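## Task

Pick up the small white block that sits on the desk and set it down on the counter. Knocking any desk carton onto the floor means failure. Open the gripper and pull the robot away once it is placed. The robot must not topple or finish leaning. The block must rest on the counter by itself, not held there by the robot.

## Robot and tools

Robot: TidyBot++, a single-arm mobile manipulator. The base is 0.54 m long, 0.50 m wide and 0.38 m tall and rolls on four powered casters. It carries one seven-joint arm with a two-finger gripper. The shoulder sits 0.12 m ahead of the base centre at 0.68 m height. Cameras: base_camera and wrist_camera (the latter views along the hand). Loose objects may occasionally get a short shove from outside.

Frames: the base frame has its origin on the floor below the base centre, x forward, y left, z up. hand_pose is reported in it and marks the point between the finger pads; its z axis runs out along the fingers and its y axis is the closing direction. The odometry frame is the base frame as it was when the scene began. base_odometry heading is in radians, left positive, range -3.142 to 3.142; it counts wheel rotation, so slip appears as motion and drift of a few cm and degrees accumulates. base_tilt is in degrees, positive when leaning forward or right, with a fixed bias near 1 degree.

execute_actions: argument actions is a list holding zero or one action. An empty list only reports state and images. An action may contain base, joints, speeds. base holds exactly one relative offset from the current base position: translate_m (metres, forward +, -2 to 2), strafe_m (metres, left +, -2 to 2) or rotate_rad (radians, counter-clockwise from above +, -6.3 to 6.3). joints holds absolute targets keyed by name: joint_1_rad (any angle; positive turns the arm clockwise from above, opposite to heading), joint_2_rad shoulder -2.249 to 2.249, joint_3_rad any angle, joint_4_rad elbow -2.579 to 2.579, joint_5_rad any angle, joint_6_rad wrist -2.099 to 2.099, joint_7_rad any angle (hand down: positive is counter-clockwise from above; at 1.57 fingers open left/right), gripper_pos 0 open to 1 closed. Continuous joints go the short way; for bigger turns send steps below half a revolution. speeds optionally caps top speed for this action: translate_m and strafe_m 0.05-0.5 m/s, rotate_rad 0.1-1.57 rad/s (the maxima are defaults). A base move needing over 8.667 s, or any action over 15 s, is refused; an unknown key or out-of-range number refuses the whole call. All listed motions begin together. Joints you omit may still be chasing earlier targets. cameras: list of base_camera, wrist_camera or all; omitted/null means all, [] means none. The pictures line gives image order.

wait: seconds 0 to 10; commands nothing, returns state and images. zoom_image: camera plus region [x0, y0, x1, y1] in pixels of its newest full image, top-left origin, at most 504 x 504. finished_scene: scene number (1 or 2); ends the scene for good once the last command has been held, and reports success plus the next task.

Arm geometry: upper arm 0.42 m, forearm 0.31 m, hand 0.31 m to the hand point. With joint_1_rad 0, joint_3_rad 3.14, joint_5_rad 0 (close to the start) the arm moves in the base's x-z plane; tilt from vertical (forward positive) is joint_2_rad for the upper arm, joint_2_rad - joint_4_rad for the forearm, joint_2_rad - joint_4_rad - joint_6_rad for the hand. Forward reach from the shoulder is the sum of length*sin(tilt), height is the sum of length*cos(tilt). From 3.14, raising joint_3_rad swings a forward-bent forearm rightward; raising joint_5_rad swings a forward-bent hand rightward. Joint speed up to 1.39 rad/s (1.22 for joints 5-7). Folded start: hand down, sticking up to 0.08 m past the base front, elbow up to 1.15 m high. A downward hand reaches at most roughly 0.94 m height, only near the base.

Gripper: pad gap is about 85*(1 - gripper_pos) mm. At 1 the fingers squeeze about 96-120 N continuously; done at 1 means empty, off_target means an object stopped them. Closed tips sit ~20 mm beyond the hand point.

Result lines: base_status and joint_status give how each motion ended. done (base) means wheels turned the commanded amount, even with slip. off_target: stopped short, possibly still pushing. contact_stop/time_out: target dropped, holding where it stopped. A blocked base pushes until time-out and may still say done. joint command not followed with cause: a self-collision check withheld the arm targets (gripper still obeyed); not_followed joints may be retried on later actions. on_its_own lists uncommanded changes. motor_effort: percent of maximum, bracket = peak. ARM HIT: arm struck base or itself. Torque limits 104.5 N m joints 1-4, 51.3 N m joints 5-7 (warnings 56.7 and 29.4); reaching a limit freezes the arm and gripper 10 s. MOTOR HOT from 60 C; at 75 C an OVER-TEMPERATURE FAULT lets the arm sag, shown as limit_stop_at_motor_heat: resend targets. If any call reports a stop, later calls in that reply are skipped. The robot holds its last command while you think.

Accuracy: friction and sag leave the hand 1-2 cm off (more when extended or loaded). Correct by sending last command + (wanted - read) per joint; never command a loaded joint to its read angle. Trust images over hand_pose.

Avoid: dropping or slamming objects, hard pushes, cartons falling, driving while the arm is snagged above ~0.8 m (tipping), sideways force on a raised hand, and driving the arm into things. Back away to right a leaning robot.

Each tool is called after "Call:" by a JSON object that holds its "name" and its "arguments".

## Session

Call:
{"name": "execute_actions", "arguments": {"actions": []}}

Scene clock: 0.00 s.
base_odometry: x=+0.000 y=+0.000 heading=+0.000 (m, m, rad; odometry frame)
base_tilt: forward=-0.1 right=+0.8 (deg)
base_status: not commanded
joint_positions: joint_1_rad=+0.036 joint_2_rad=-0.377 joint_3_rad=+3.174 joint_4_rad=-2.517 joint_5_rad=-0.030 joint_6_rad=-0.819 joint_7_rad=+1.552 gripper_pos=+0.000
joint_status: not commanded
motor_effort: joint_1_rad=+0 joint_2_rad=+0 joint_3_rad=+0 joint_4_rad=+12 joint_5_rad=+0 joint_6_rad=+1 joint_7_rad=+1 (%)
hand_pose: x=+0.2859 y=-0.0018 z=+0.5977 quat_wxyz=(-0.016, +0.994, -0.052, +0.091) (m; base frame)
pictures: base_camera, wrist_camera
Images, in order (width x height): base_camera 644x364, wrist_camera 644x476.

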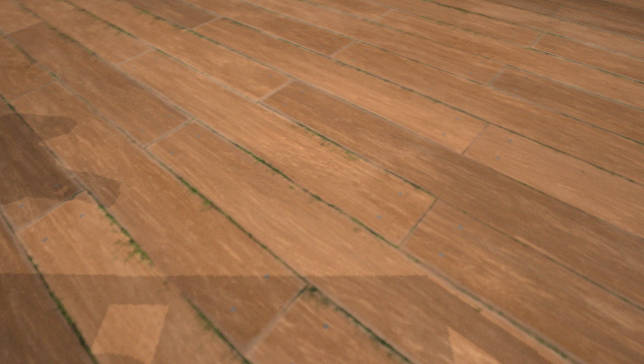

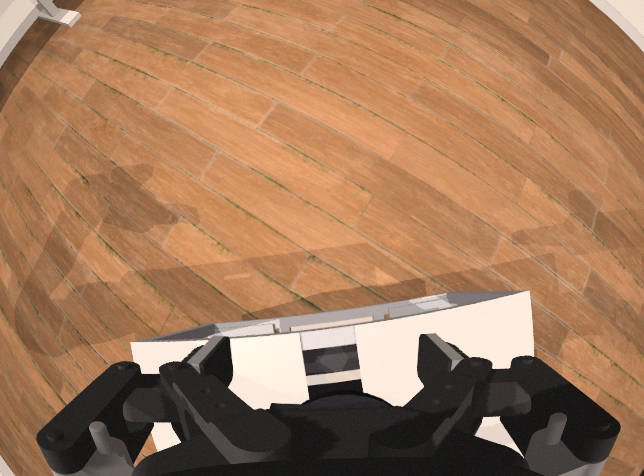

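Raise the hand to look around.

Call:
{"name": "execute_actions", "arguments": {"actions": [{"joints":{"joint_4_rad":-2.0,"joint_6_rad":-0.2},"base":{"rotate_rad":0.6}}]}}

Scene clock: 5.13 s.
base_odometry: x=+0.000 y=+0.000 heading=+0.599 (m, m, rad; odometry frame)
base_tilt: forward=-0.1 right=+0.8 (deg)
base_status: done
joint_positions: joint_1_rad=+0.036 joint_2_rad=-0.377 joint_3_rad=+3.174 joint_4_rad=-2.005 joint_5_rad=-0.030 joint_6_rad=-0.217 joint_7_rad=+1.552 gripper_pos=+0.000
joint_status: all done
motor_effort: joint_1_rad=-1(0) joint_2_rad=-8(10) joint_3_rad=+0(3) joint_4_rad=+21(21) joint_5_rad=+0(1) joint_6_rad=+10(9) joint_7_rad=+0(0) (%)
hand_pose: x=+0.5771 y=-0.0304 z=+0.9708 quat_wxyz=(-0.002, +0.796, -0.047, +0.604) (m; base frame)
pictures: base_camera, wrist_camera
Images, in order (width x height): base_camera 644x364, wrist_camera 644x476.

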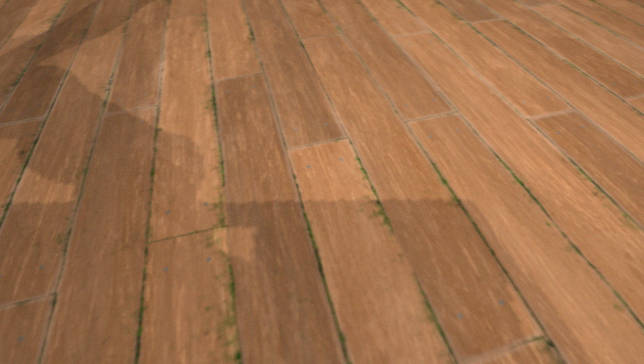

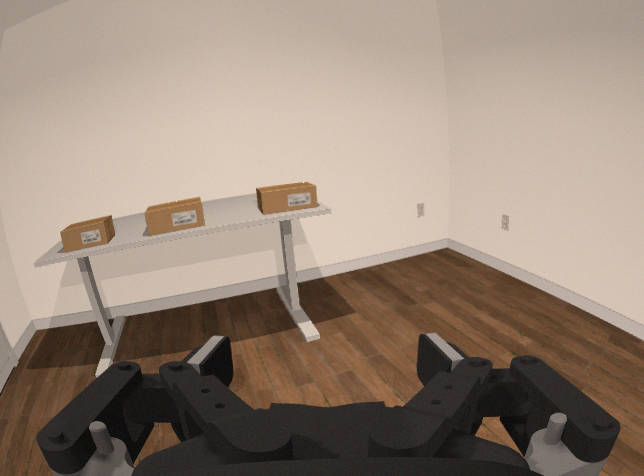

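Call:
{"name": "execute_actions", "arguments": {"actions": [{"joints":{"joint_1_rad":0,"joint_3_rad":3.14,"joint_5_rad":0,"joint_7_rad":1.57,"joint_2_rad":-0.2,"joint_4_rad":-0.9,"joint_6_rad":-1.4},"base":{"rotate_rad":0.2}}], "cameras": []}}

Call:
{"name": "execute_actions", "arguments": {"actions": [{"base":{"strafe_m":0.5}}]}}

Call:
{"name": "execute_actions", "arguments": {"actions": [{"base":{"translate_m":0.7}}]}}

Scene clock: 13.43 s.
base_odometry: x=+0.000 y=+0.000 heading=+0.799 (m, m, rad; odometry frame)
base_tilt: forward=-0.1 right=+0.8 (deg)
base_status: done
joint_positions: joint_1_rad=+0.025 joint_2_rad=-0.225 joint_3_rad=+3.162 joint_4_rad=-0.908 joint_5_rad=-0.030 joint_6_rad=-1.379 joint_7_rad=+1.552 gripper_pos=+0.000
joint_status: all done
motor_effort: joint_1_rad=-1(3) joint_2_rad=-7(10) joint_3_rad=+0(2) joint_4_rad=+15(22) joint_5_rad=+0(0) joint_6_rad=+9(11) joint_7_rad=+0(0) (%)
hand_pose: x=+0.4980 y=-0.0087 z=+1.1894 quat_wxyz=(-0.009, +0.857, -0.023, +0.514) (m; base frame)
pictures: none
No camera images: the call's "cameras" was empty. Leave "cameras" out to get every camera's image.

Scene clock: 15.80 s.
base_odometry: x=-0.359 y=+0.348 heading=+0.800 (m, m, rad; odometry frame)
base_tilt: forward=-0.1 right=+0.8 (deg)
base_status: done
joint_positions: joint_1_rad=+0.021 joint_2_rad=-0.224 joint_3_rad=+3.151 joint_4_rad=-0.908 joint_5_rad=-0.029 joint_6_rad=-1.379 joint_7_rad=+1.552 gripper_pos=+0.000
joint_status: not commanded
motor_effort: joint_1_rad=-1(2) joint_2_rad=-7(8) joint_3_rad=+1(3) joint_4_rad=+15(15) joint_5_rad=+0(1) joint_6_rad=+8(9) joint_7_rad=+0(0) (%)
hand_pose: x=+0.4989 y=-0.0024 z=+1.1887 quat_wxyz=(-0.012, +0.858, -0.017, +0.514) (m; base frame)
pictures: base_camera, wrist_camera
Images, in order (width x height): base_camera 644x364, wrist_camera 644x476.

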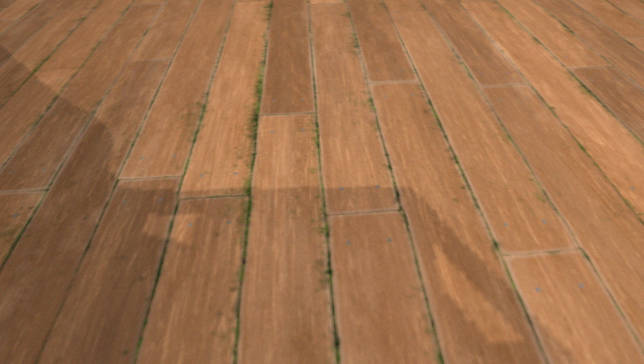

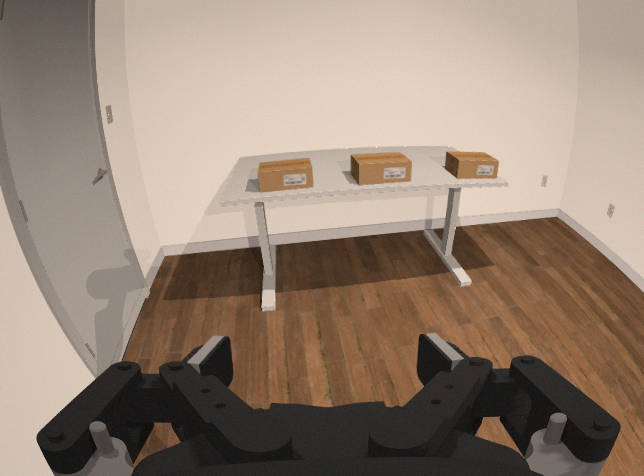

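Scene clock: 18.57 s.
base_odometry: x=+0.128 y=+0.851 heading=+0.800 (m, m, rad; odometry frame)
base_tilt: forward=-0.1 right=+0.9 (deg)
base_status: done
joint_positions: joint_1_rad=+0.021 joint_2_rad=-0.206 joint_3_rad=+3.151 joint_4_rad=-0.906 joint_5_rad=-0.029 joint_6_rad=-1.380 joint_7_rad=+1.552 gripper_pos=+0.000
joint_status: not commanded
motor_effort: joint_1_rad=-1(1) joint_2_rad=-9(11) joint_3_rad=+0(1) joint_4_rad=+15(16) joint_5_rad=+0(0) joint_6_rad=+8(9) joint_7_rad=+0(0) (%)
hand_pose: x=+0.5074 y=-0.0026 z=+1.1823 quat_wxyz=(-0.012, +0.862, -0.017, +0.506) (m; base frame)
pictures: base_camera, wrist_camera
Images, in order (width x height): base_camera 644x364, wrist_camera 644x476.

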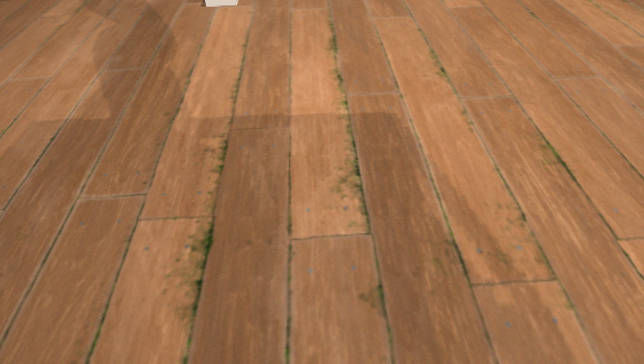

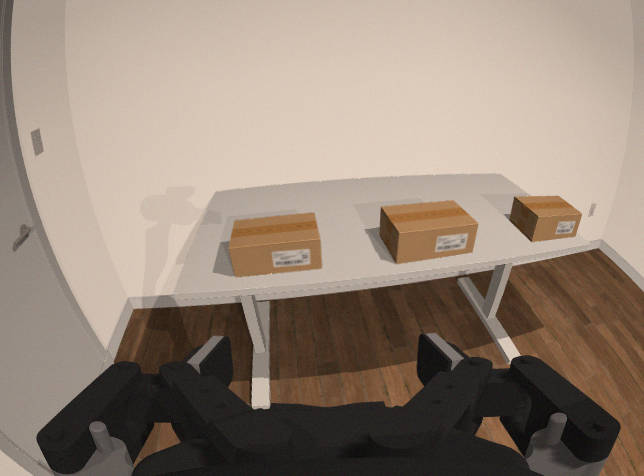

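Call:
{"name": "execute_actions", "arguments": {"actions": [{"base":{"strafe_m":-0.3},"joints":{"joint_2_rad":0.2,"joint_4_rad":-0.5,"joint_6_rad":-1.7}}], "cameras": []}}

Call:
{"name": "execute_actions", "arguments": {"actions": [{"base":{"translate_m":0.6}}]}}

Scene clock: 27.97 s.
base_odometry: x=+0.344 y=+0.642 heading=+0.801 (m, m, rad; odometry frame)
base_tilt: forward=-0.1 right=+0.9 (deg)
base_status: done
joint_positions: joint_1_rad=+0.019 joint_2_rad=+0.202 joint_3_rad=+3.151 joint_4_rad=-0.512 joint_5_rad=-0.028 joint_6_rad=-1.677 joint_7_rad=+1.552 gripper_pos=+0.000
joint_status: all done
motor_effort: joint_1_rad=-1(4) joint_2_rad=-23(27) joint_3_rad=+0(2) joint_4_rad=+14(15) joint_5_rad=+0(1) joint_6_rad=+6(8) joint_7_rad=+0(0) (%)
hand_pose: x=+0.6216 y=-0.0033 z=+1.1041 quat_wxyz=(-0.010, +0.930, -0.015, +0.367) (m; base frame)
pictures: none
No camera images: the call's "cameras" was empty. Leave "cameras" out to get every camera's image.

Scene clock: 30.53 s.
base_odometry: x=+0.762 y=+1.072 heading=+0.800 (m, m, rad; odometry frame)
base_tilt: forward=-0.1 right=+0.9 (deg)
base_status: done
joint_positions: joint_1_rad=+0.019 joint_2_rad=+0.201 joint_3_rad=+3.151 joint_4_rad=-0.508 joint_5_rad=-0.028 joint_6_rad=-1.680 joint_7_rad=+1.552 gripper_pos=+0.000
joint_status: not commanded
motor_effort: joint_1_rad=-1(0) joint_2_rad=-24(29) joint_3_rad=+0(0) joint_4_rad=+14(15) joint_5_rad=+0(0) joint_6_rad=+6(8) joint_7_rad=+0(0) (%)
hand_pose: x=+0.6207 y=-0.0033 z=+1.1054 quat_wxyz=(-0.010, +0.930, -0.015, +0.367) (m; base frame)
pictures: base_camera, wrist_camera
Images, in order (width x height): base_camera 644x364, wrist_camera 644x476.

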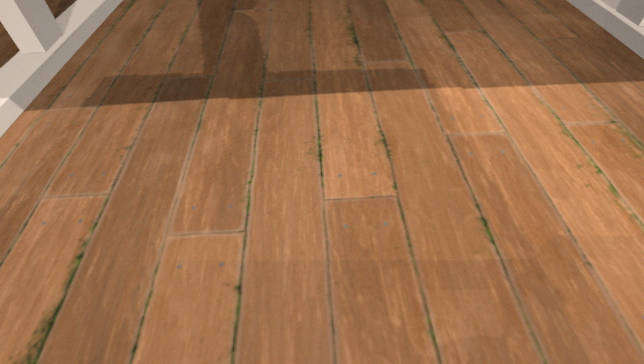

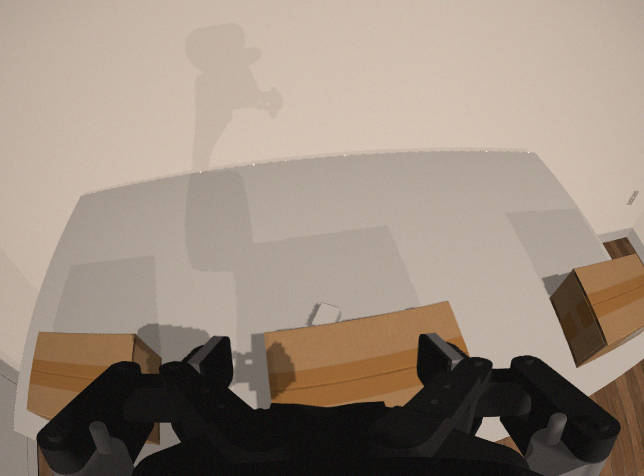

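Call:
{"name": "execute_actions", "arguments": {"actions": [{"base":{"translate_m":0.25},"joints":{"joint_2_rad":0.2,"joint_4_rad":-0.6,"joint_6_rad":-2.05}}]}}

Scene clock: 38.97 s.
base_odometry: x=+0.936 y=+1.252 heading=+0.800 (m, m, rad; odometry frame)
base_tilt: forward=-0.1 right=+0.8 (deg)
base_status: done
joint_positions: joint_1_rad=+0.019 joint_2_rad=+0.205 joint_3_rad=+3.151 joint_4_rad=-0.596 joint_5_rad=-0.028 joint_6_rad=-2.046 joint_7_rad=+1.552 gripper_pos=+0.000
joint_status: all done
motor_effort: joint_1_rad=-1(2) joint_2_rad=-23(27) joint_3_rad=+0(0) joint_4_rad=+13(14) joint_5_rad=+0(0) joint_6_rad=+3(8) joint_7_rad=+0(0) (%)
hand_pose: x=+0.5210 y=-0.0016 z=+1.0146 quat_wxyz=(-0.010, +0.989, -0.015, +0.147) (m; base frame)
pictures: base_camera, wrist_camera
Images, in order (width x height): base_camera 644x364, wrist_camera 644x476.

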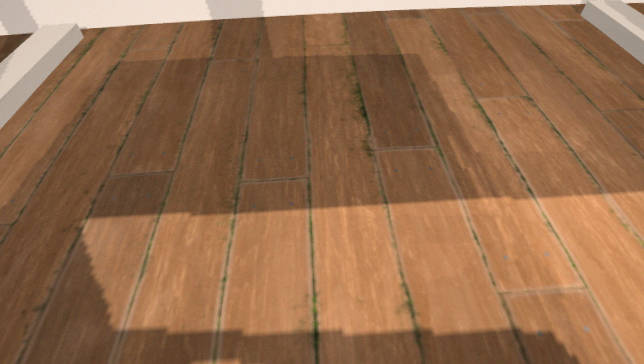

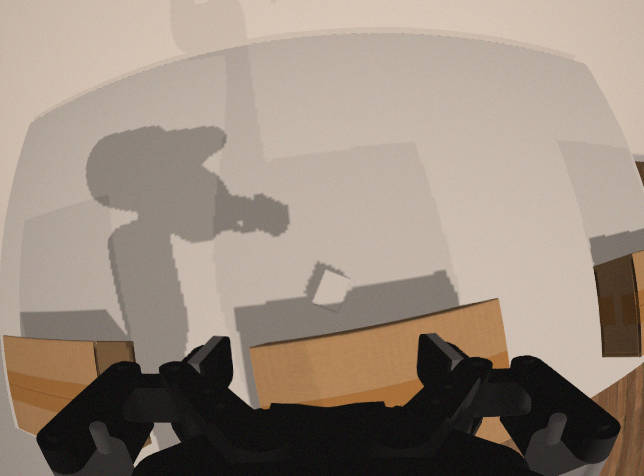

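Call:
{"name": "execute_actions", "arguments": {"actions": [{"base":{"translate_m":0.07},"joints":{"joint_7_rad":1.24}}], "cameras": []}}

Call:
{"name": "execute_actions", "arguments": {"actions": [{"joints":{"joint_2_rad":0.3,"joint_4_rad":-0.75,"joint_6_rad":-2.0}}]}}

Scene clock: 49.53 s.
base_odometry: x=+0.985 y=+1.302 heading=+0.800 (m, m, rad; odometry frame)
base_tilt: forward=-0.1 right=+0.8 (deg)
base_status: done
joint_positions: joint_1_rad=+0.019 joint_2_rad=+0.208 joint_3_rad=+3.151 joint_4_rad=-0.596 joint_5_rad=-0.028 joint_6_rad=-2.046 joint_7_rad=+1.245 gripper_pos=+0.000
joint_status: all done
motor_effort: joint_1_rad=-1(2) joint_2_rad=-23(27) joint_3_rad=+0(1) joint_4_rad=+13(14) joint_5_rad=+0(0) joint_6_rad=+3(4) joint_7_rad=+0(0) (%)
hand_pose: x=+0.5219 y=-0.0016 z=+1.0135 quat_wxyz=(-0.032, +0.975, -0.166, +0.142) (m; base frame)
pictures: none
No camera images: the call's "cameras" was empty. Leave "cameras" out to get every camera's image.

Scene clock: 50.67 s.
base_odometry: x=+0.985 y=+1.302 heading=+0.800 (m, m, rad; odometry frame)
base_tilt: forward=-0.1 right=+0.8 (deg)
base_status: not commanded
joint_positions: joint_1_rad=+0.019 joint_2_rad=+0.299 joint_3_rad=+3.151 joint_4_rad=-0.746 joint_5_rad=-0.028 joint_6_rad=-2.020 joint_7_rad=+1.245 gripper_pos=+0.000
joint_status: all done
motor_effort: joint_1_rad=-1(1) joint_2_rad=-29(31) joint_3_rad=+0(0) joint_4_rad=+14(15) joint_5_rad=+0(0) joint_6_rad=+1(3) joint_7_rad=+0(0) (%)
hand_pose: x=+0.5386 y=-0.0018 z=+0.9314 quat_wxyz=(-0.017, +0.985, -0.169, +0.036) (m; base frame)
pictures: base_camera, wrist_camera
Images, in order (width x height): base_camera 644x364, wrist_camera 644x476.

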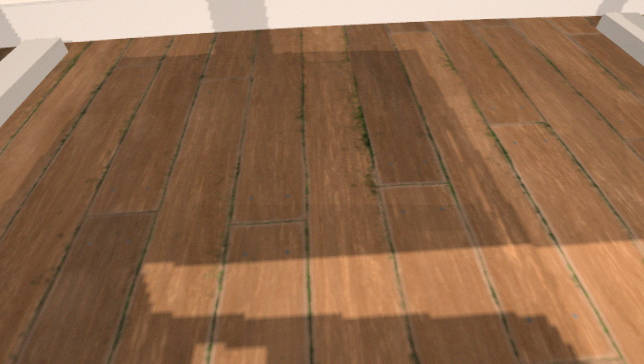

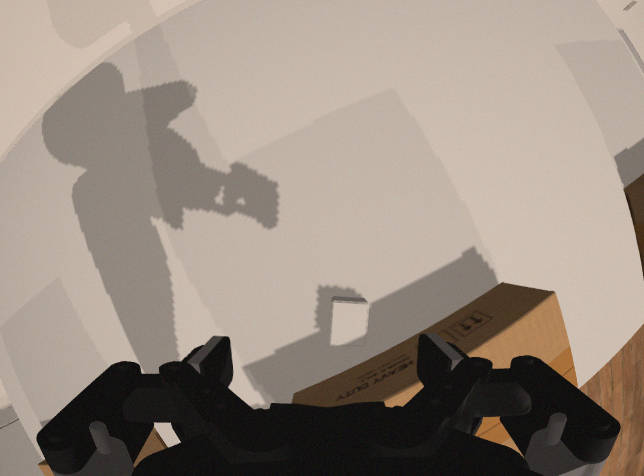

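Call:
{"name": "execute_actions", "arguments": {"actions": [{"base":{"strafe_m":-0.02},"joints":{"joint_2_rad":0.27,"joint_4_rad":-1.03,"joint_6_rad":-1.84,"joint_7_rad":1.4,"gripper_pos":0.25}}]}}

Scene clock: 61.53 s.
base_odometry: x=+1.000 y=+1.288 heading=+0.800 (m, m, rad; odometry frame)
base_tilt: forward=-0.1 right=+0.9 (deg)
base_status: done
joint_positions: joint_1_rad=+0.014 joint_2_rad=+0.294 joint_3_rad=+3.151 joint_4_rad=-1.023 joint_5_rad=-0.028 joint_6_rad=-1.862 joint_7_rad=+1.375 gripper_pos=+0.250
joint_status: all done
motor_effort: joint_1_rad=-1(1) joint_2_rad=-29(31) joint_3_rad=+0(1) joint_4_rad=+15(15) joint_5_rad=+0(1) joint_6_rad=+0(2) joint_7_rad=+0(0) (%)
hand_pose: x=+0.5338 y=+0.0007 z=+0.8524 quat_wxyz=(-0.010, +0.994, -0.105, -0.020) (m; base frame)
pictures: base_camera, wrist_camera
Images, in order (width x height): base_camera 644x364, wrist_camera 644x476.

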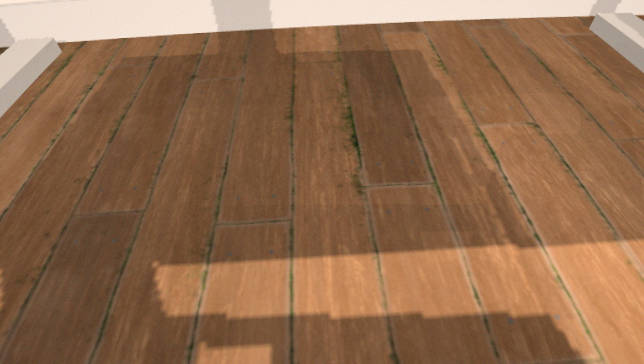

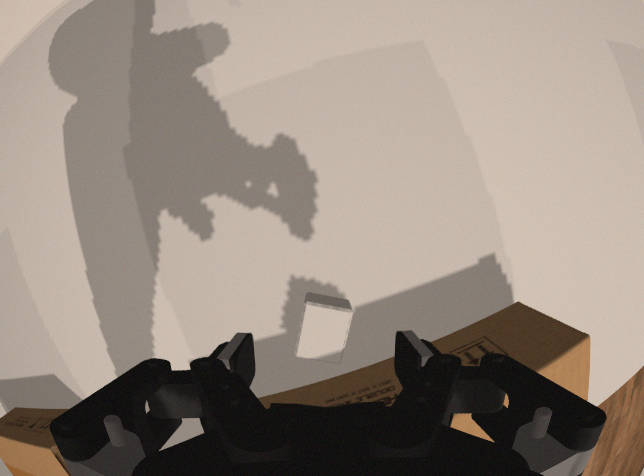

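Call:
{"name": "execute_actions", "arguments": {"actions": [{"joints":{"joint_4_rad":-1.25,"joint_6_rad":-1.65}}], "cameras": ["wrist_camera"]}}

Scene clock: 66.77 s.
base_odometry: x=+1.000 y=+1.288 heading=+0.800 (m, m, rad; odometry frame)
base_tilt: forward=-0.1 right=+0.9 (deg)
base_status: not commanded
joint_positions: joint_1_rad=+0.014 joint_2_rad=+0.288 joint_3_rad=+3.151 joint_4_rad=-1.243 joint_5_rad=-0.028 joint_6_rad=-1.671 joint_7_rad=+1.375 gripper_pos=+0.250
joint_status: all done
motor_effort: joint_1_rad=+0(1) joint_2_rad=-29(31) joint_3_rad=+0(0) joint_4_rad=+16(17) joint_5_rad=+0(0) joint_6_rad=+0(0) joint_7_rad=+0(1) (%)
hand_pose: x=+0.5339 y=+0.0008 z=+0.7869 quat_wxyz=(-0.010, +0.994, -0.108, -0.032) (m; base frame)
pictures: wrist_camera
Images, in order (width x height): wrist_camera 644x476.

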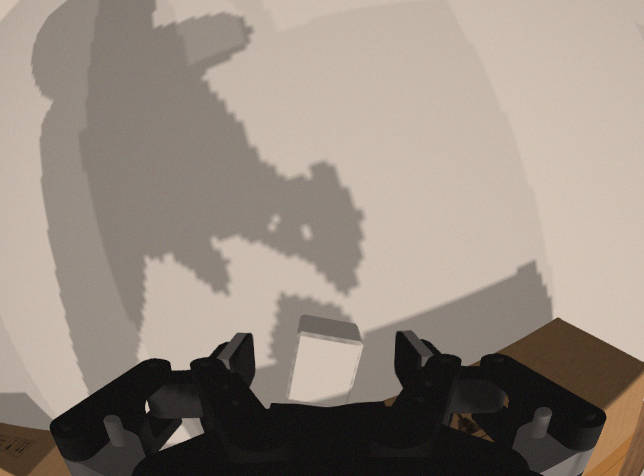

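Call:
{"name": "execute_actions", "arguments": {"actions": [{"base":{"translate_m":-0.02},"joints":{"joint_4_rad":-1.41,"joint_6_rad":-1.49}}], "cameras": ["wrist_camera"]}}

Scene clock: 73.23 s.
base_odometry: x=+0.986 y=+1.274 heading=+0.800 (m, m, rad; odometry frame)
base_tilt: forward=-0.1 right=+0.8 (deg)
base_status: done
joint_positions: joint_1_rad=+0.014 joint_2_rad=+0.277 joint_3_rad=+3.151 joint_4_rad=-1.404 joint_5_rad=-0.028 joint_6_rad=-1.511 joint_7_rad=+1.375 gripper_pos=+0.250
joint_status: all done
motor_effort: joint_1_rad=-1(0) joint_2_rad=-28(32) joint_3_rad=+0(1) joint_4_rad=+16(17) joint_5_rad=+0(0) joint_6_rad=+0(1) joint_7_rad=+1(0) (%)
hand_pose: x=+0.5312 y=+0.0008 z=+0.7415 quat_wxyz=(-0.011, +0.994, -0.110, -0.026) (m; base frame)
pictures: wrist_camera
Images, in order (width x height): wrist_camera 644x476.

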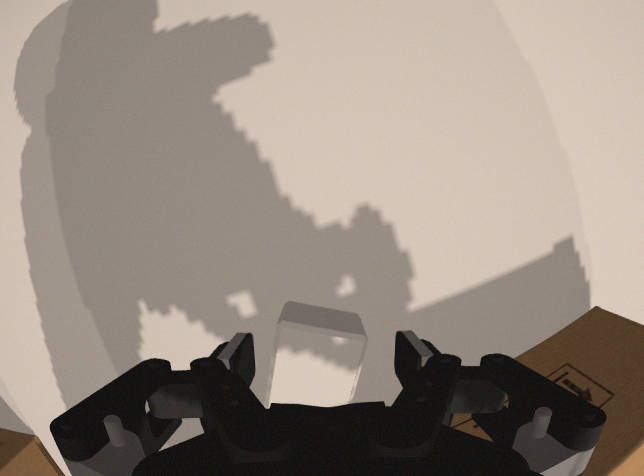

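Call:
{"name": "execute_actions", "arguments": {"actions": [{"joints":{"joint_4_rad":-1.49,"joint_6_rad":-1.43}}], "cameras": ["wrist_camera"]}}

Call:
{"name": "execute_actions", "arguments": {"actions": [{"joints":{"gripper_pos":1}}], "cameras": ["wrist_camera"]}}

Scene clock: 79.60 s.
base_odometry: x=+0.986 y=+1.274 heading=+0.800 (m, m, rad; odometry frame)
base_tilt: forward=-0.1 right=+0.8 (deg)
base_status: not commanded
joint_positions: joint_1_rad=+0.014 joint_2_rad=+0.257 joint_3_rad=+3.151 joint_4_rad=-1.459 joint_5_rad=-0.027 joint_6_rad=-1.455 joint_7_rad=+1.375 gripper_pos=+0.250
joint_status: all done
motor_effort: joint_1_rad=-1(0) joint_2_rad=-22(28) joint_3_rad=+0(1) joint_4_rad=+12(16) joint_5_rad=+0(1) joint_6_rad=+1(2) joint_7_rad=+0(0) (%)
hand_pose: x=+0.5279 y=+0.0005 z=+0.7322 quat_wxyz=(-0.011, +0.994, -0.111, -0.016) (m; base frame)
pictures: wrist_camera
Images, in order (width x height): wrist_camera 644x476.

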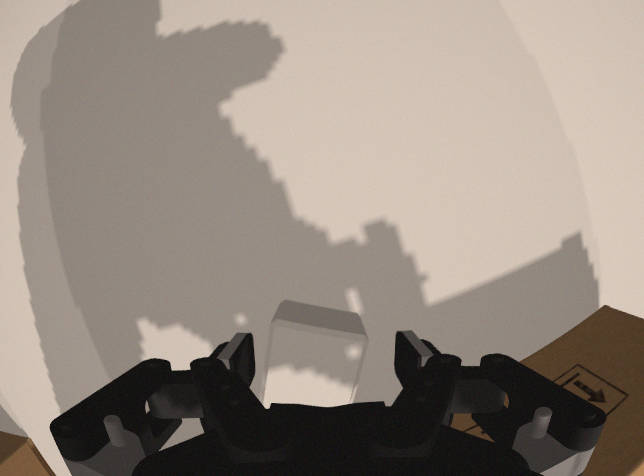

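Scene clock: 80.57 s.
base_odometry: x=+0.986 y=+1.274 heading=+0.800 (m, m, rad; odometry frame)
base_tilt: forward=-0.1 right=+0.9 (deg)
base_status: not commanded
joint_positions: joint_1_rad=+0.014 joint_2_rad=+0.242 joint_3_rad=+3.151 joint_4_rad=-1.460 joint_5_rad=-0.017 joint_6_rad=-1.454 joint_7_rad=+1.375 gripper_pos=+0.628
joint_status: gripper_pos off_target (ended at +0.628, target +1.000)
motor_effort: joint_1_rad=-2(2) joint_2_rad=-20(21) joint_3_rad=-1(2) joint_4_rad=+11(13) joint_5_rad=-1(3) joint_6_rad=+1(2) joint_7_rad=+0(0) (%)
hand_pose: x=+0.5272 y=-0.0027 z=+0.7379 quat_wxyz=(-0.007, +0.994, -0.110, -0.008) (m; base frame)
pictures: wrist_camera
Images, in order (width x height): wrist_camera 644x476.

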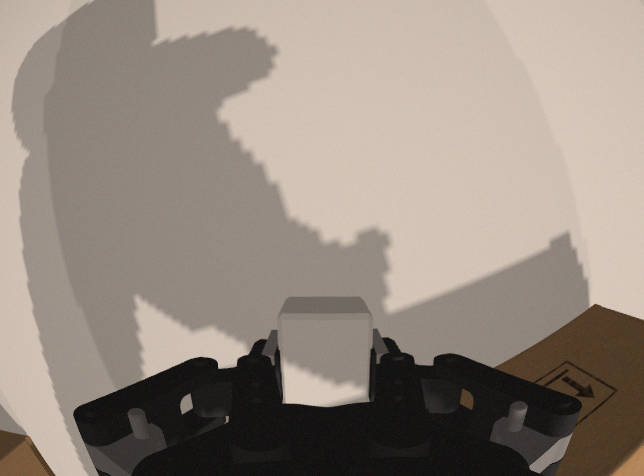

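Gripped at table level.

Call:
{"name": "execute_actions", "arguments": {"actions": [{"joints":{"joint_4_rad":-0.75,"joint_6_rad":-1.9}}], "cameras": []}}

Call:
{"name": "execute_actions", "arguments": {"actions": [{"base":{"translate_m":-0.8},"joints":{"joint_2_rad":-0.2,"joint_4_rad":-0.9,"joint_6_rad":-1.3,"joint_7_rad":1.65}}], "cameras": ["wrist_camera"]}}

Call:
{"name": "execute_actions", "arguments": {"actions": [{"base":{"rotate_rad":-2.6}}]}}

Scene clock: 89.77 s.
base_odometry: x=+0.986 y=+1.274 heading=+0.800 (m, m, rad; odometry frame)
base_tilt: forward=-0.1 right=+0.8 (deg)
base_status: not commanded
joint_positions: joint_1_rad=+0.014 joint_2_rad=+0.265 joint_3_rad=+3.151 joint_4_rad=-0.758 joint_5_rad=-0.017 joint_6_rad=-1.878 joint_7_rad=+1.375 gripper_pos=+0.628
joint_status: all done
motor_effort: joint_1_rad=-1(1) joint_2_rad=-27(31) joint_3_rad=+0(0) joint_4_rad=+15(17) joint_5_rad=+0(1) joint_6_rad=+3(4) joint_7_rad=+0(0) (%)
hand_pose: x=+0.5716 y=-0.0034 z=+0.9493 quat_wxyz=(-0.017, +0.987, -0.105, +0.119) (m; base frame)
pictures: none
No camera images: the call's "cameras" was empty. Leave "cameras" out to get every camera's image.

Scene clock: 92.73 s.
base_odometry: x=+0.429 y=+0.700 heading=+0.800 (m, m, rad; odometry frame)
base_tilt: forward=-0.1 right=+0.8 (deg)
base_status: done
joint_positions: joint_1_rad=+0.014 joint_2_rad=-0.206 joint_3_rad=+3.151 joint_4_rad=-0.891 joint_5_rad=-0.017 joint_6_rad=-1.320 joint_7_rad=+1.625 gripper_pos=+0.628
joint_status: all done
motor_effort: joint_1_rad=+0(0) joint_2_rad=-8(33) joint_3_rad=+0(1) joint_4_rad=+15(18) joint_5_rad=+0(0) joint_6_rad=+10(9) joint_7_rad=+0(1) (%)
hand_pose: x=+0.5141 y=-0.0037 z=+1.2063 quat_wxyz=(+0.012, +0.843, +0.015, +0.538) (m; base frame)
pictures: wrist_camera
Images, in order (width x height): wrist_camera 644x476.

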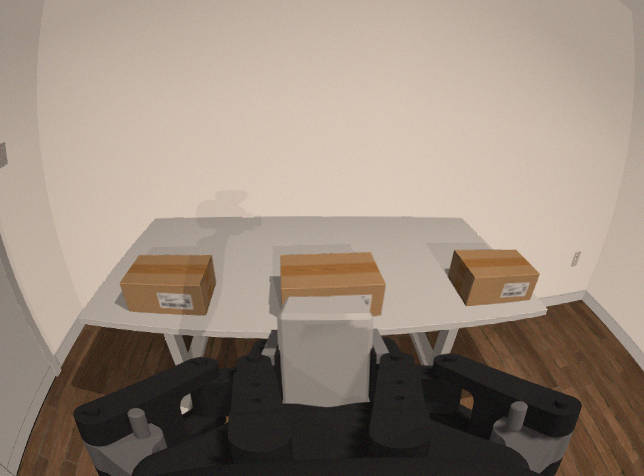

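Scene clock: 95.67 s.
base_odometry: x=+0.429 y=+0.700 heading=-1.799 (m, m, rad; odometry frame)
base_tilt: forward=-0.1 right=+0.8 (deg)
base_status: done
joint_positions: joint_1_rad=+0.014 joint_2_rad=-0.206 joint_3_rad=+3.150 joint_4_rad=-0.893 joint_5_rad=-0.017 joint_6_rad=-1.320 joint_7_rad=+1.625 gripper_pos=+0.628
joint_status: not commanded
motor_effort: joint_1_rad=-1(0) joint_2_rad=-8(11) joint_3_rad=+0(3) joint_4_rad=+15(16) joint_5_rad=+0(1) joint_6_rad=+9(9) joint_7_rad=+0(0) (%)
hand_pose: x=+0.5146 y=-0.0034 z=+1.2051 quat_wxyz=(+0.012, +0.843, +0.015, +0.537) (m; base frame)
pictures: base_camera, wrist_camera
Images, in order (width x height): base_camera 644x364, wrist_camera 644x476.

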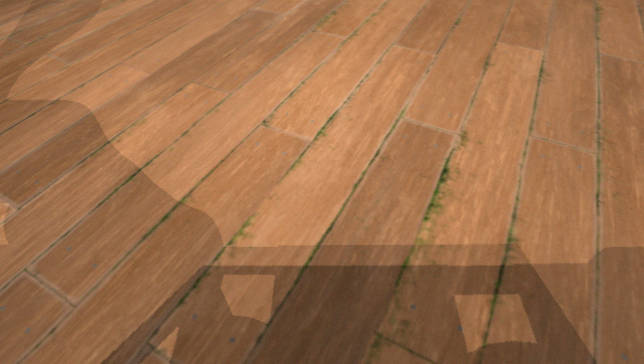

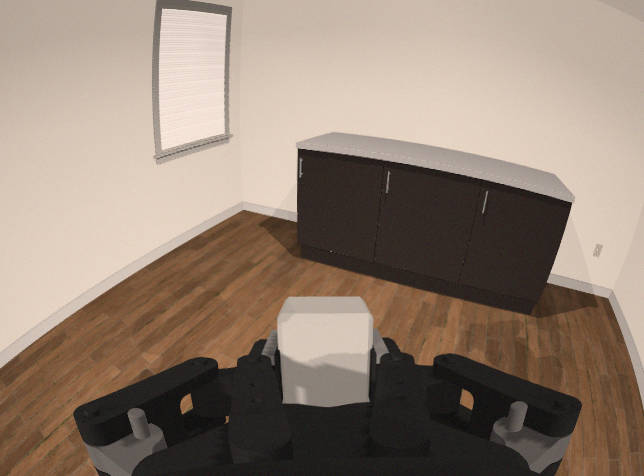

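Call:
{"name": "execute_actions", "arguments": {"actions": [{"base":{"rotate_rad":-0.42},"joints":{"joint_2_rad":0.2,"joint_4_rad":-0.5,"joint_6_rad":-1.9}}], "cameras": []}}

Call:
{"name": "execute_actions", "arguments": {"actions": [{"base":{"translate_m":1.5}}]}}

Scene clock: 101.10 s.
base_odometry: x=+0.429 y=+0.700 heading=-2.219 (m, m, rad; odometry frame)
base_tilt: forward=-0.1 right=+0.9 (deg)
base_status: done
joint_positions: joint_1_rad=+0.014 joint_2_rad=+0.199 joint_3_rad=+3.149 joint_4_rad=-0.512 joint_5_rad=-0.017 joint_6_rad=-1.880 joint_7_rad=+1.625 gripper_pos=+0.628
joint_status: all done
motor_effort: joint_1_rad=-1(2) joint_2_rad=-23(26) joint_3_rad=+0(3) joint_4_rad=+13(15) joint_5_rad=+0(1) joint_6_rad=+6(8) joint_7_rad=+0(0) (%)
hand_pose: x=+0.5704 y=-0.0028 z=+1.0669 quat_wxyz=(+0.004, +0.962, +0.020, +0.271) (m; base frame)
pictures: none
No camera images: the call's "cameras" was empty. Leave "cameras" out to get every camera's image.

Scene clock: 105.47 s.
base_odometry: x=-0.478 y=-0.495 heading=-2.219 (m, m, rad; odometry frame)
base_tilt: forward=-0.1 right=+0.8 (deg)
base_status: done
joint_positions: joint_1_rad=+0.014 joint_2_rad=+0.201 joint_3_rad=+3.149 joint_4_rad=-0.509 joint_5_rad=-0.017 joint_6_rad=-1.881 joint_7_rad=+1.625 gripper_pos=+0.628
joint_status: not commanded
motor_effort: joint_1_rad=-1(0) joint_2_rad=-24(27) joint_3_rad=+0(0) joint_4_rad=+13(14) joint_5_rad=+0(0) joint_6_rad=+6(6) joint_7_rad=+0(1) (%)
hand_pose: x=+0.5709 y=-0.0028 z=+1.0672 quat_wxyz=(+0.004, +0.962, +0.020, +0.272) (m; base frame)
pictures: base_camera, wrist_camera
Images, in order (width x height): base_camera 644x364, wrist_camera 644x476.

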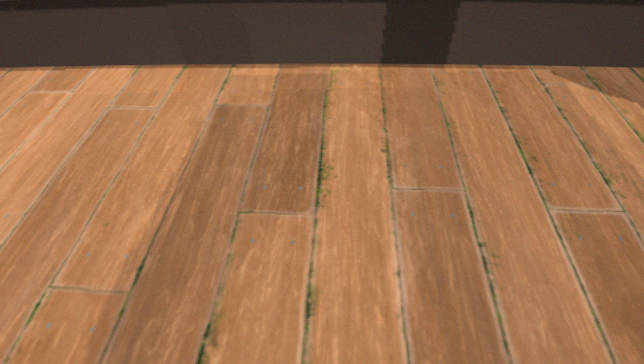

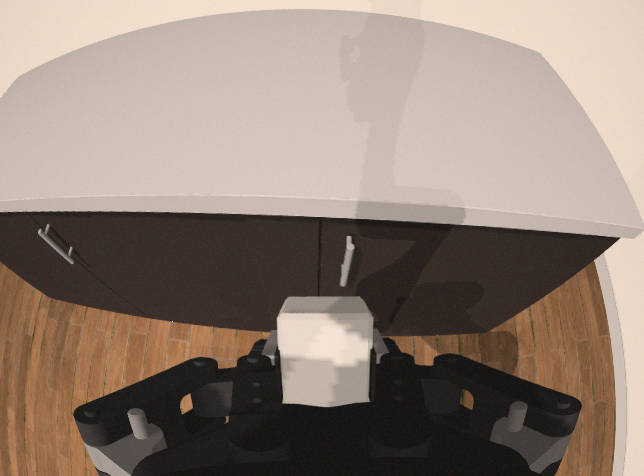

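Call:
{"name": "execute_actions", "arguments": {"actions": [{"base":{"translate_m":0.4},"joints":{"joint_2_rad":0.3,"joint_4_rad":-0.5,"joint_6_rad":-2.0}}]}}

Call:
{"name": "execute_actions", "arguments": {"actions": [{"joints":{"joint_4_rad":-0.75}}]}}

Scene clock: 112.07 s.
base_odometry: x=-0.720 y=-0.814 heading=-2.220 (m, m, rad; odometry frame)
base_tilt: forward=-0.1 right=+0.9 (deg)
base_status: done
joint_positions: joint_1_rad=+0.014 joint_2_rad=+0.299 joint_3_rad=+3.149 joint_4_rad=-0.504 joint_5_rad=-0.017 joint_6_rad=-1.983 joint_7_rad=+1.625 gripper_pos=+0.628
joint_status: all done
motor_effort: joint_1_rad=-1(1) joint_2_rad=-27(32) joint_3_rad=+0(1) joint_4_rad=+14(14) joint_5_rad=+0(0) joint_6_rad=+3(6) joint_7_rad=+0(0) (%)
hand_pose: x=+0.5773 y=-0.0029 z=+1.0106 quat_wxyz=(+0.001, +0.984, +0.021, +0.177) (m; base frame)
pictures: base_camera, wrist_camera
Images, in order (width x height): base_camera 644x364, wrist_camera 644x476.

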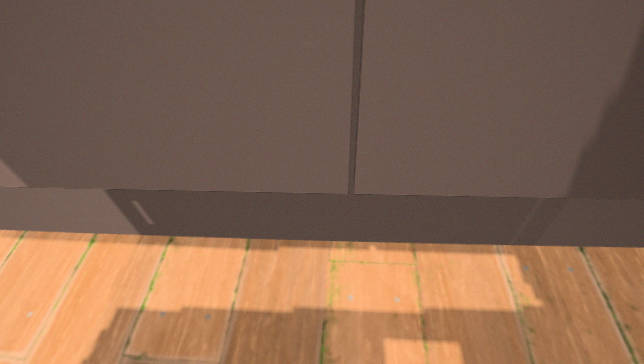

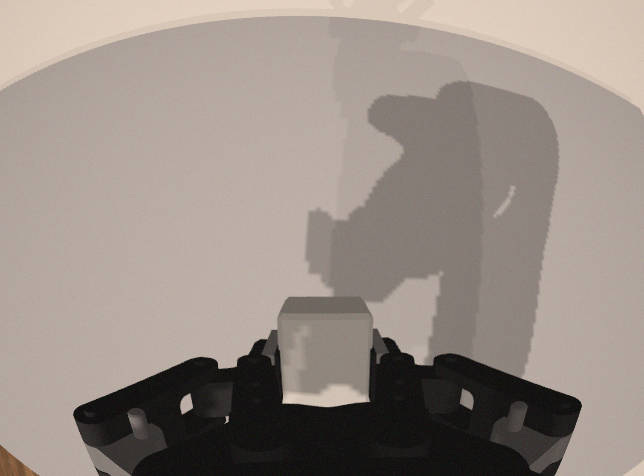

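Scene clock: 113.37 s.
base_odometry: x=-0.720 y=-0.814 heading=-2.220 (m, m, rad; odometry frame)
base_tilt: forward=-0.1 right=+0.9 (deg)
base_status: not commanded
joint_positions: joint_1_rad=+0.014 joint_2_rad=+0.299 joint_3_rad=+3.149 joint_4_rad=-0.744 joint_5_rad=-0.017 joint_6_rad=-1.983 joint_7_rad=+1.625 gripper_pos=+0.628
joint_status: all done
motor_effort: joint_1_rad=-1(1) joint_2_rad=-28(29) joint_3_rad=+0(0) joint_4_rad=+14(15) joint_5_rad=+0(0) joint_6_rad=+1(4) joint_7_rad=+0(0) (%)
hand_pose: x=+0.5504 y=-0.0025 z=+0.9333 quat_wxyz=(-0.004, +0.998, +0.020, +0.058) (m; base frame)
pictures: base_camera, wrist_camera
Images, in order (width x height): base_camera 644x364, wrist_camera 644x476.

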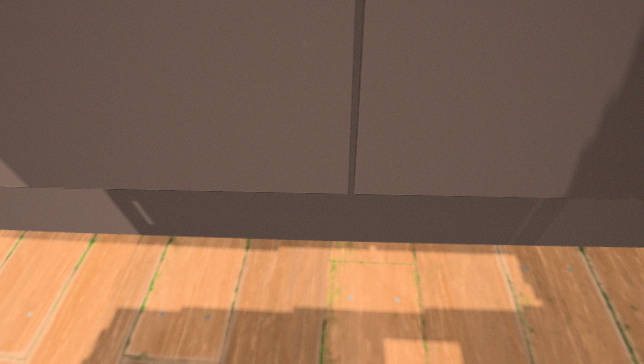

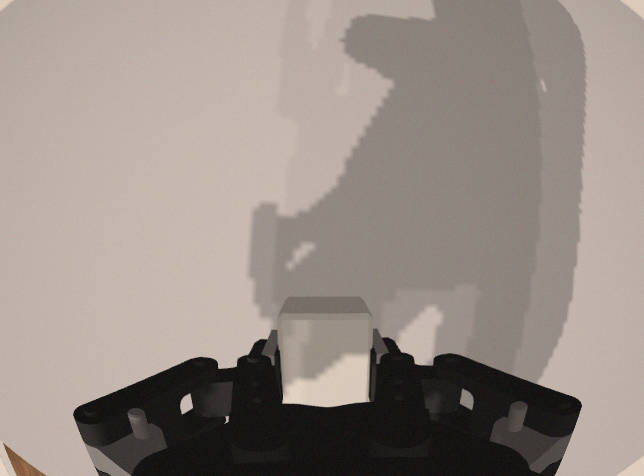

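Call:
{"name": "execute_actions", "arguments": {"actions": [{"joints":{"joint_2_rad":0.36}}], "cameras": ["wrist_camera"]}}

Scene clock: 131.73 s.
base_odometry: x=-0.720 y=-0.814 heading=-2.220 (m, m, rad; odometry frame)
base_tilt: forward=-0.1 right=+0.8 (deg)
base_status: not commanded
joint_positions: joint_1_rad=+0.014 joint_2_rad=+0.321 joint_3_rad=+3.149 joint_4_rad=-0.722 joint_5_rad=-0.017 joint_6_rad=-1.981 joint_7_rad=+1.625 gripper_pos=+0.628
joint_status: all done
motor_effort: joint_1_rad=-1(0) joint_2_rad=-25(28) joint_3_rad=+0(0) joint_4_rad=+13(15) joint_5_rad=+0(0) joint_6_rad=+2(5) joint_7_rad=+0(0) (%)
hand_pose: x=+0.5600 y=-0.0027 z=+0.9302 quat_wxyz=(-0.004, +0.998, +0.020, +0.059) (m; base frame)
pictures: wrist_camera
Images, in order (width x height): wrist_camera 644x476.

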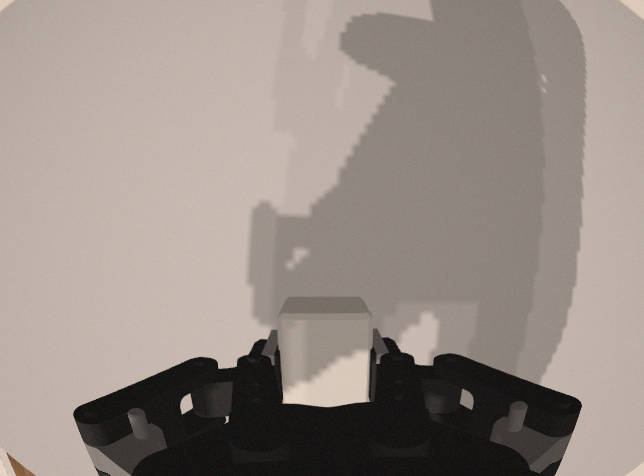

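Call:
{"name": "execute_actions", "arguments": {"actions": [{"joints":{"gripper_pos":0.2,"joint_2_rad":0.31}}], "cameras": []}}

Call:
{"name": "execute_actions", "arguments": {"actions": [{"joints":{"joint_2_rad":0.2,"joint_4_rad":-0.55}}], "cameras": []}}

Call:
{"name": "execute_actions", "arguments": {"actions": [{"base":{"translate_m":-0.5},"joints":{"joint_2_rad":-0.2,"joint_4_rad":-0.7}}]}}

Scene clock: 140.00 s.
base_odometry: x=-0.720 y=-0.814 heading=-2.220 (m, m, rad; odometry frame)
base_tilt: forward=+0.0 right=+0.8 (deg)
base_status: not commanded
joint_positions: joint_1_rad=+0.014 joint_2_rad=+0.314 joint_3_rad=+3.149 joint_4_rad=-0.743 joint_5_rad=-0.017 joint_6_rad=-1.979 joint_7_rad=+1.625 gripper_pos=+0.200
joint_status: all done
motor_effort: joint_1_rad=+0(0) joint_2_rad=-29(29) joint_3_rad=+0(0) joint_4_rad=+15(15) joint_5_rad=+0(0) joint_6_rad=+1(5) joint_7_rad=+0(0) (%)
hand_pose: x=+0.5556 y=-0.0026 z=+0.9266 quat_wxyz=(-0.004, +0.998, +0.020, +0.052) (m; base frame)
pictures: none
No camera images: the call's "cameras" was empty. Leave "cameras" out to get every camera's image.

Scene clock: 141.23 s.
base_odometry: x=-0.720 y=-0.814 heading=-2.220 (m, m, rad; odometry frame)
base_tilt: forward=-0.1 right=+0.8 (deg)
base_status: not commanded
joint_positions: joint_1_rad=+0.014 joint_2_rad=+0.199 joint_3_rad=+3.149 joint_4_rad=-0.552 joint_5_rad=-0.017 joint_6_rad=-1.979 joint_7_rad=+1.625 gripper_pos=+0.200
joint_status: all done
motor_effort: joint_1_rad=-1(1) joint_2_rad=-22(31) joint_3_rad=+0(0) joint_4_rad=+13(16) joint_5_rad=+0(0) joint_6_rad=+4(5) joint_7_rad=+0(0) (%)
hand_pose: x=+0.5414 y=-0.0024 z=+1.0386 quat_wxyz=(+0.002, +0.979, +0.021, +0.204) (m; base frame)
pictures: none
No camera images: the call's "cameras" was empty. Leave "cameras" out to get every camera's image.

Scene clock: 143.70 s.
base_odometry: x=-0.418 y=-0.416 heading=-2.220 (m, m, rad; odometry frame)
base_tilt: forward=-0.1 right=+0.9 (deg)
base_status: done
joint_positions: joint_1_rad=+0.014 joint_2_rad=-0.202 joint_3_rad=+3.149 joint_4_rad=-0.689 joint_5_rad=-0.017 joint_6_rad=-1.980 joint_7_rad=+1.625 gripper_pos=+0.200
joint_status: all done
motor_effort: joint_1_rad=-1(0) joint_2_rad=-3(29) joint_3_rad=+0(2) joint_4_rad=+11(15) joint_5_rad=+0(1) joint_6_rad=+6(6) joint_7_rad=+0(0) (%)
hand_pose: x=+0.3762 y=-0.0001 z=+1.1287 quat_wxyz=(+0.006, +0.943, +0.021, +0.331) (m; base frame)
pictures: base_camera, wrist_camera
Images, in order (width x height): base_camera 644x364, wrist_camera 644x476.

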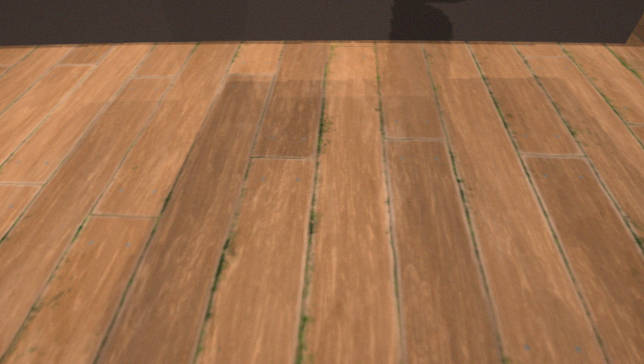

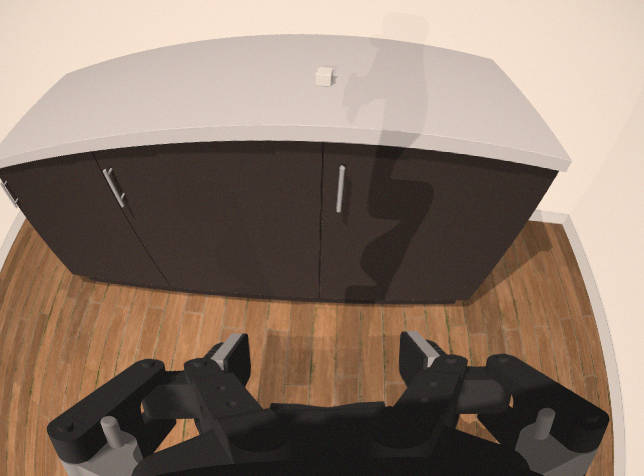

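Call:
{"name": "finished_scene", "arguments": {"scene": 1}}

The scene is finished: the task was done.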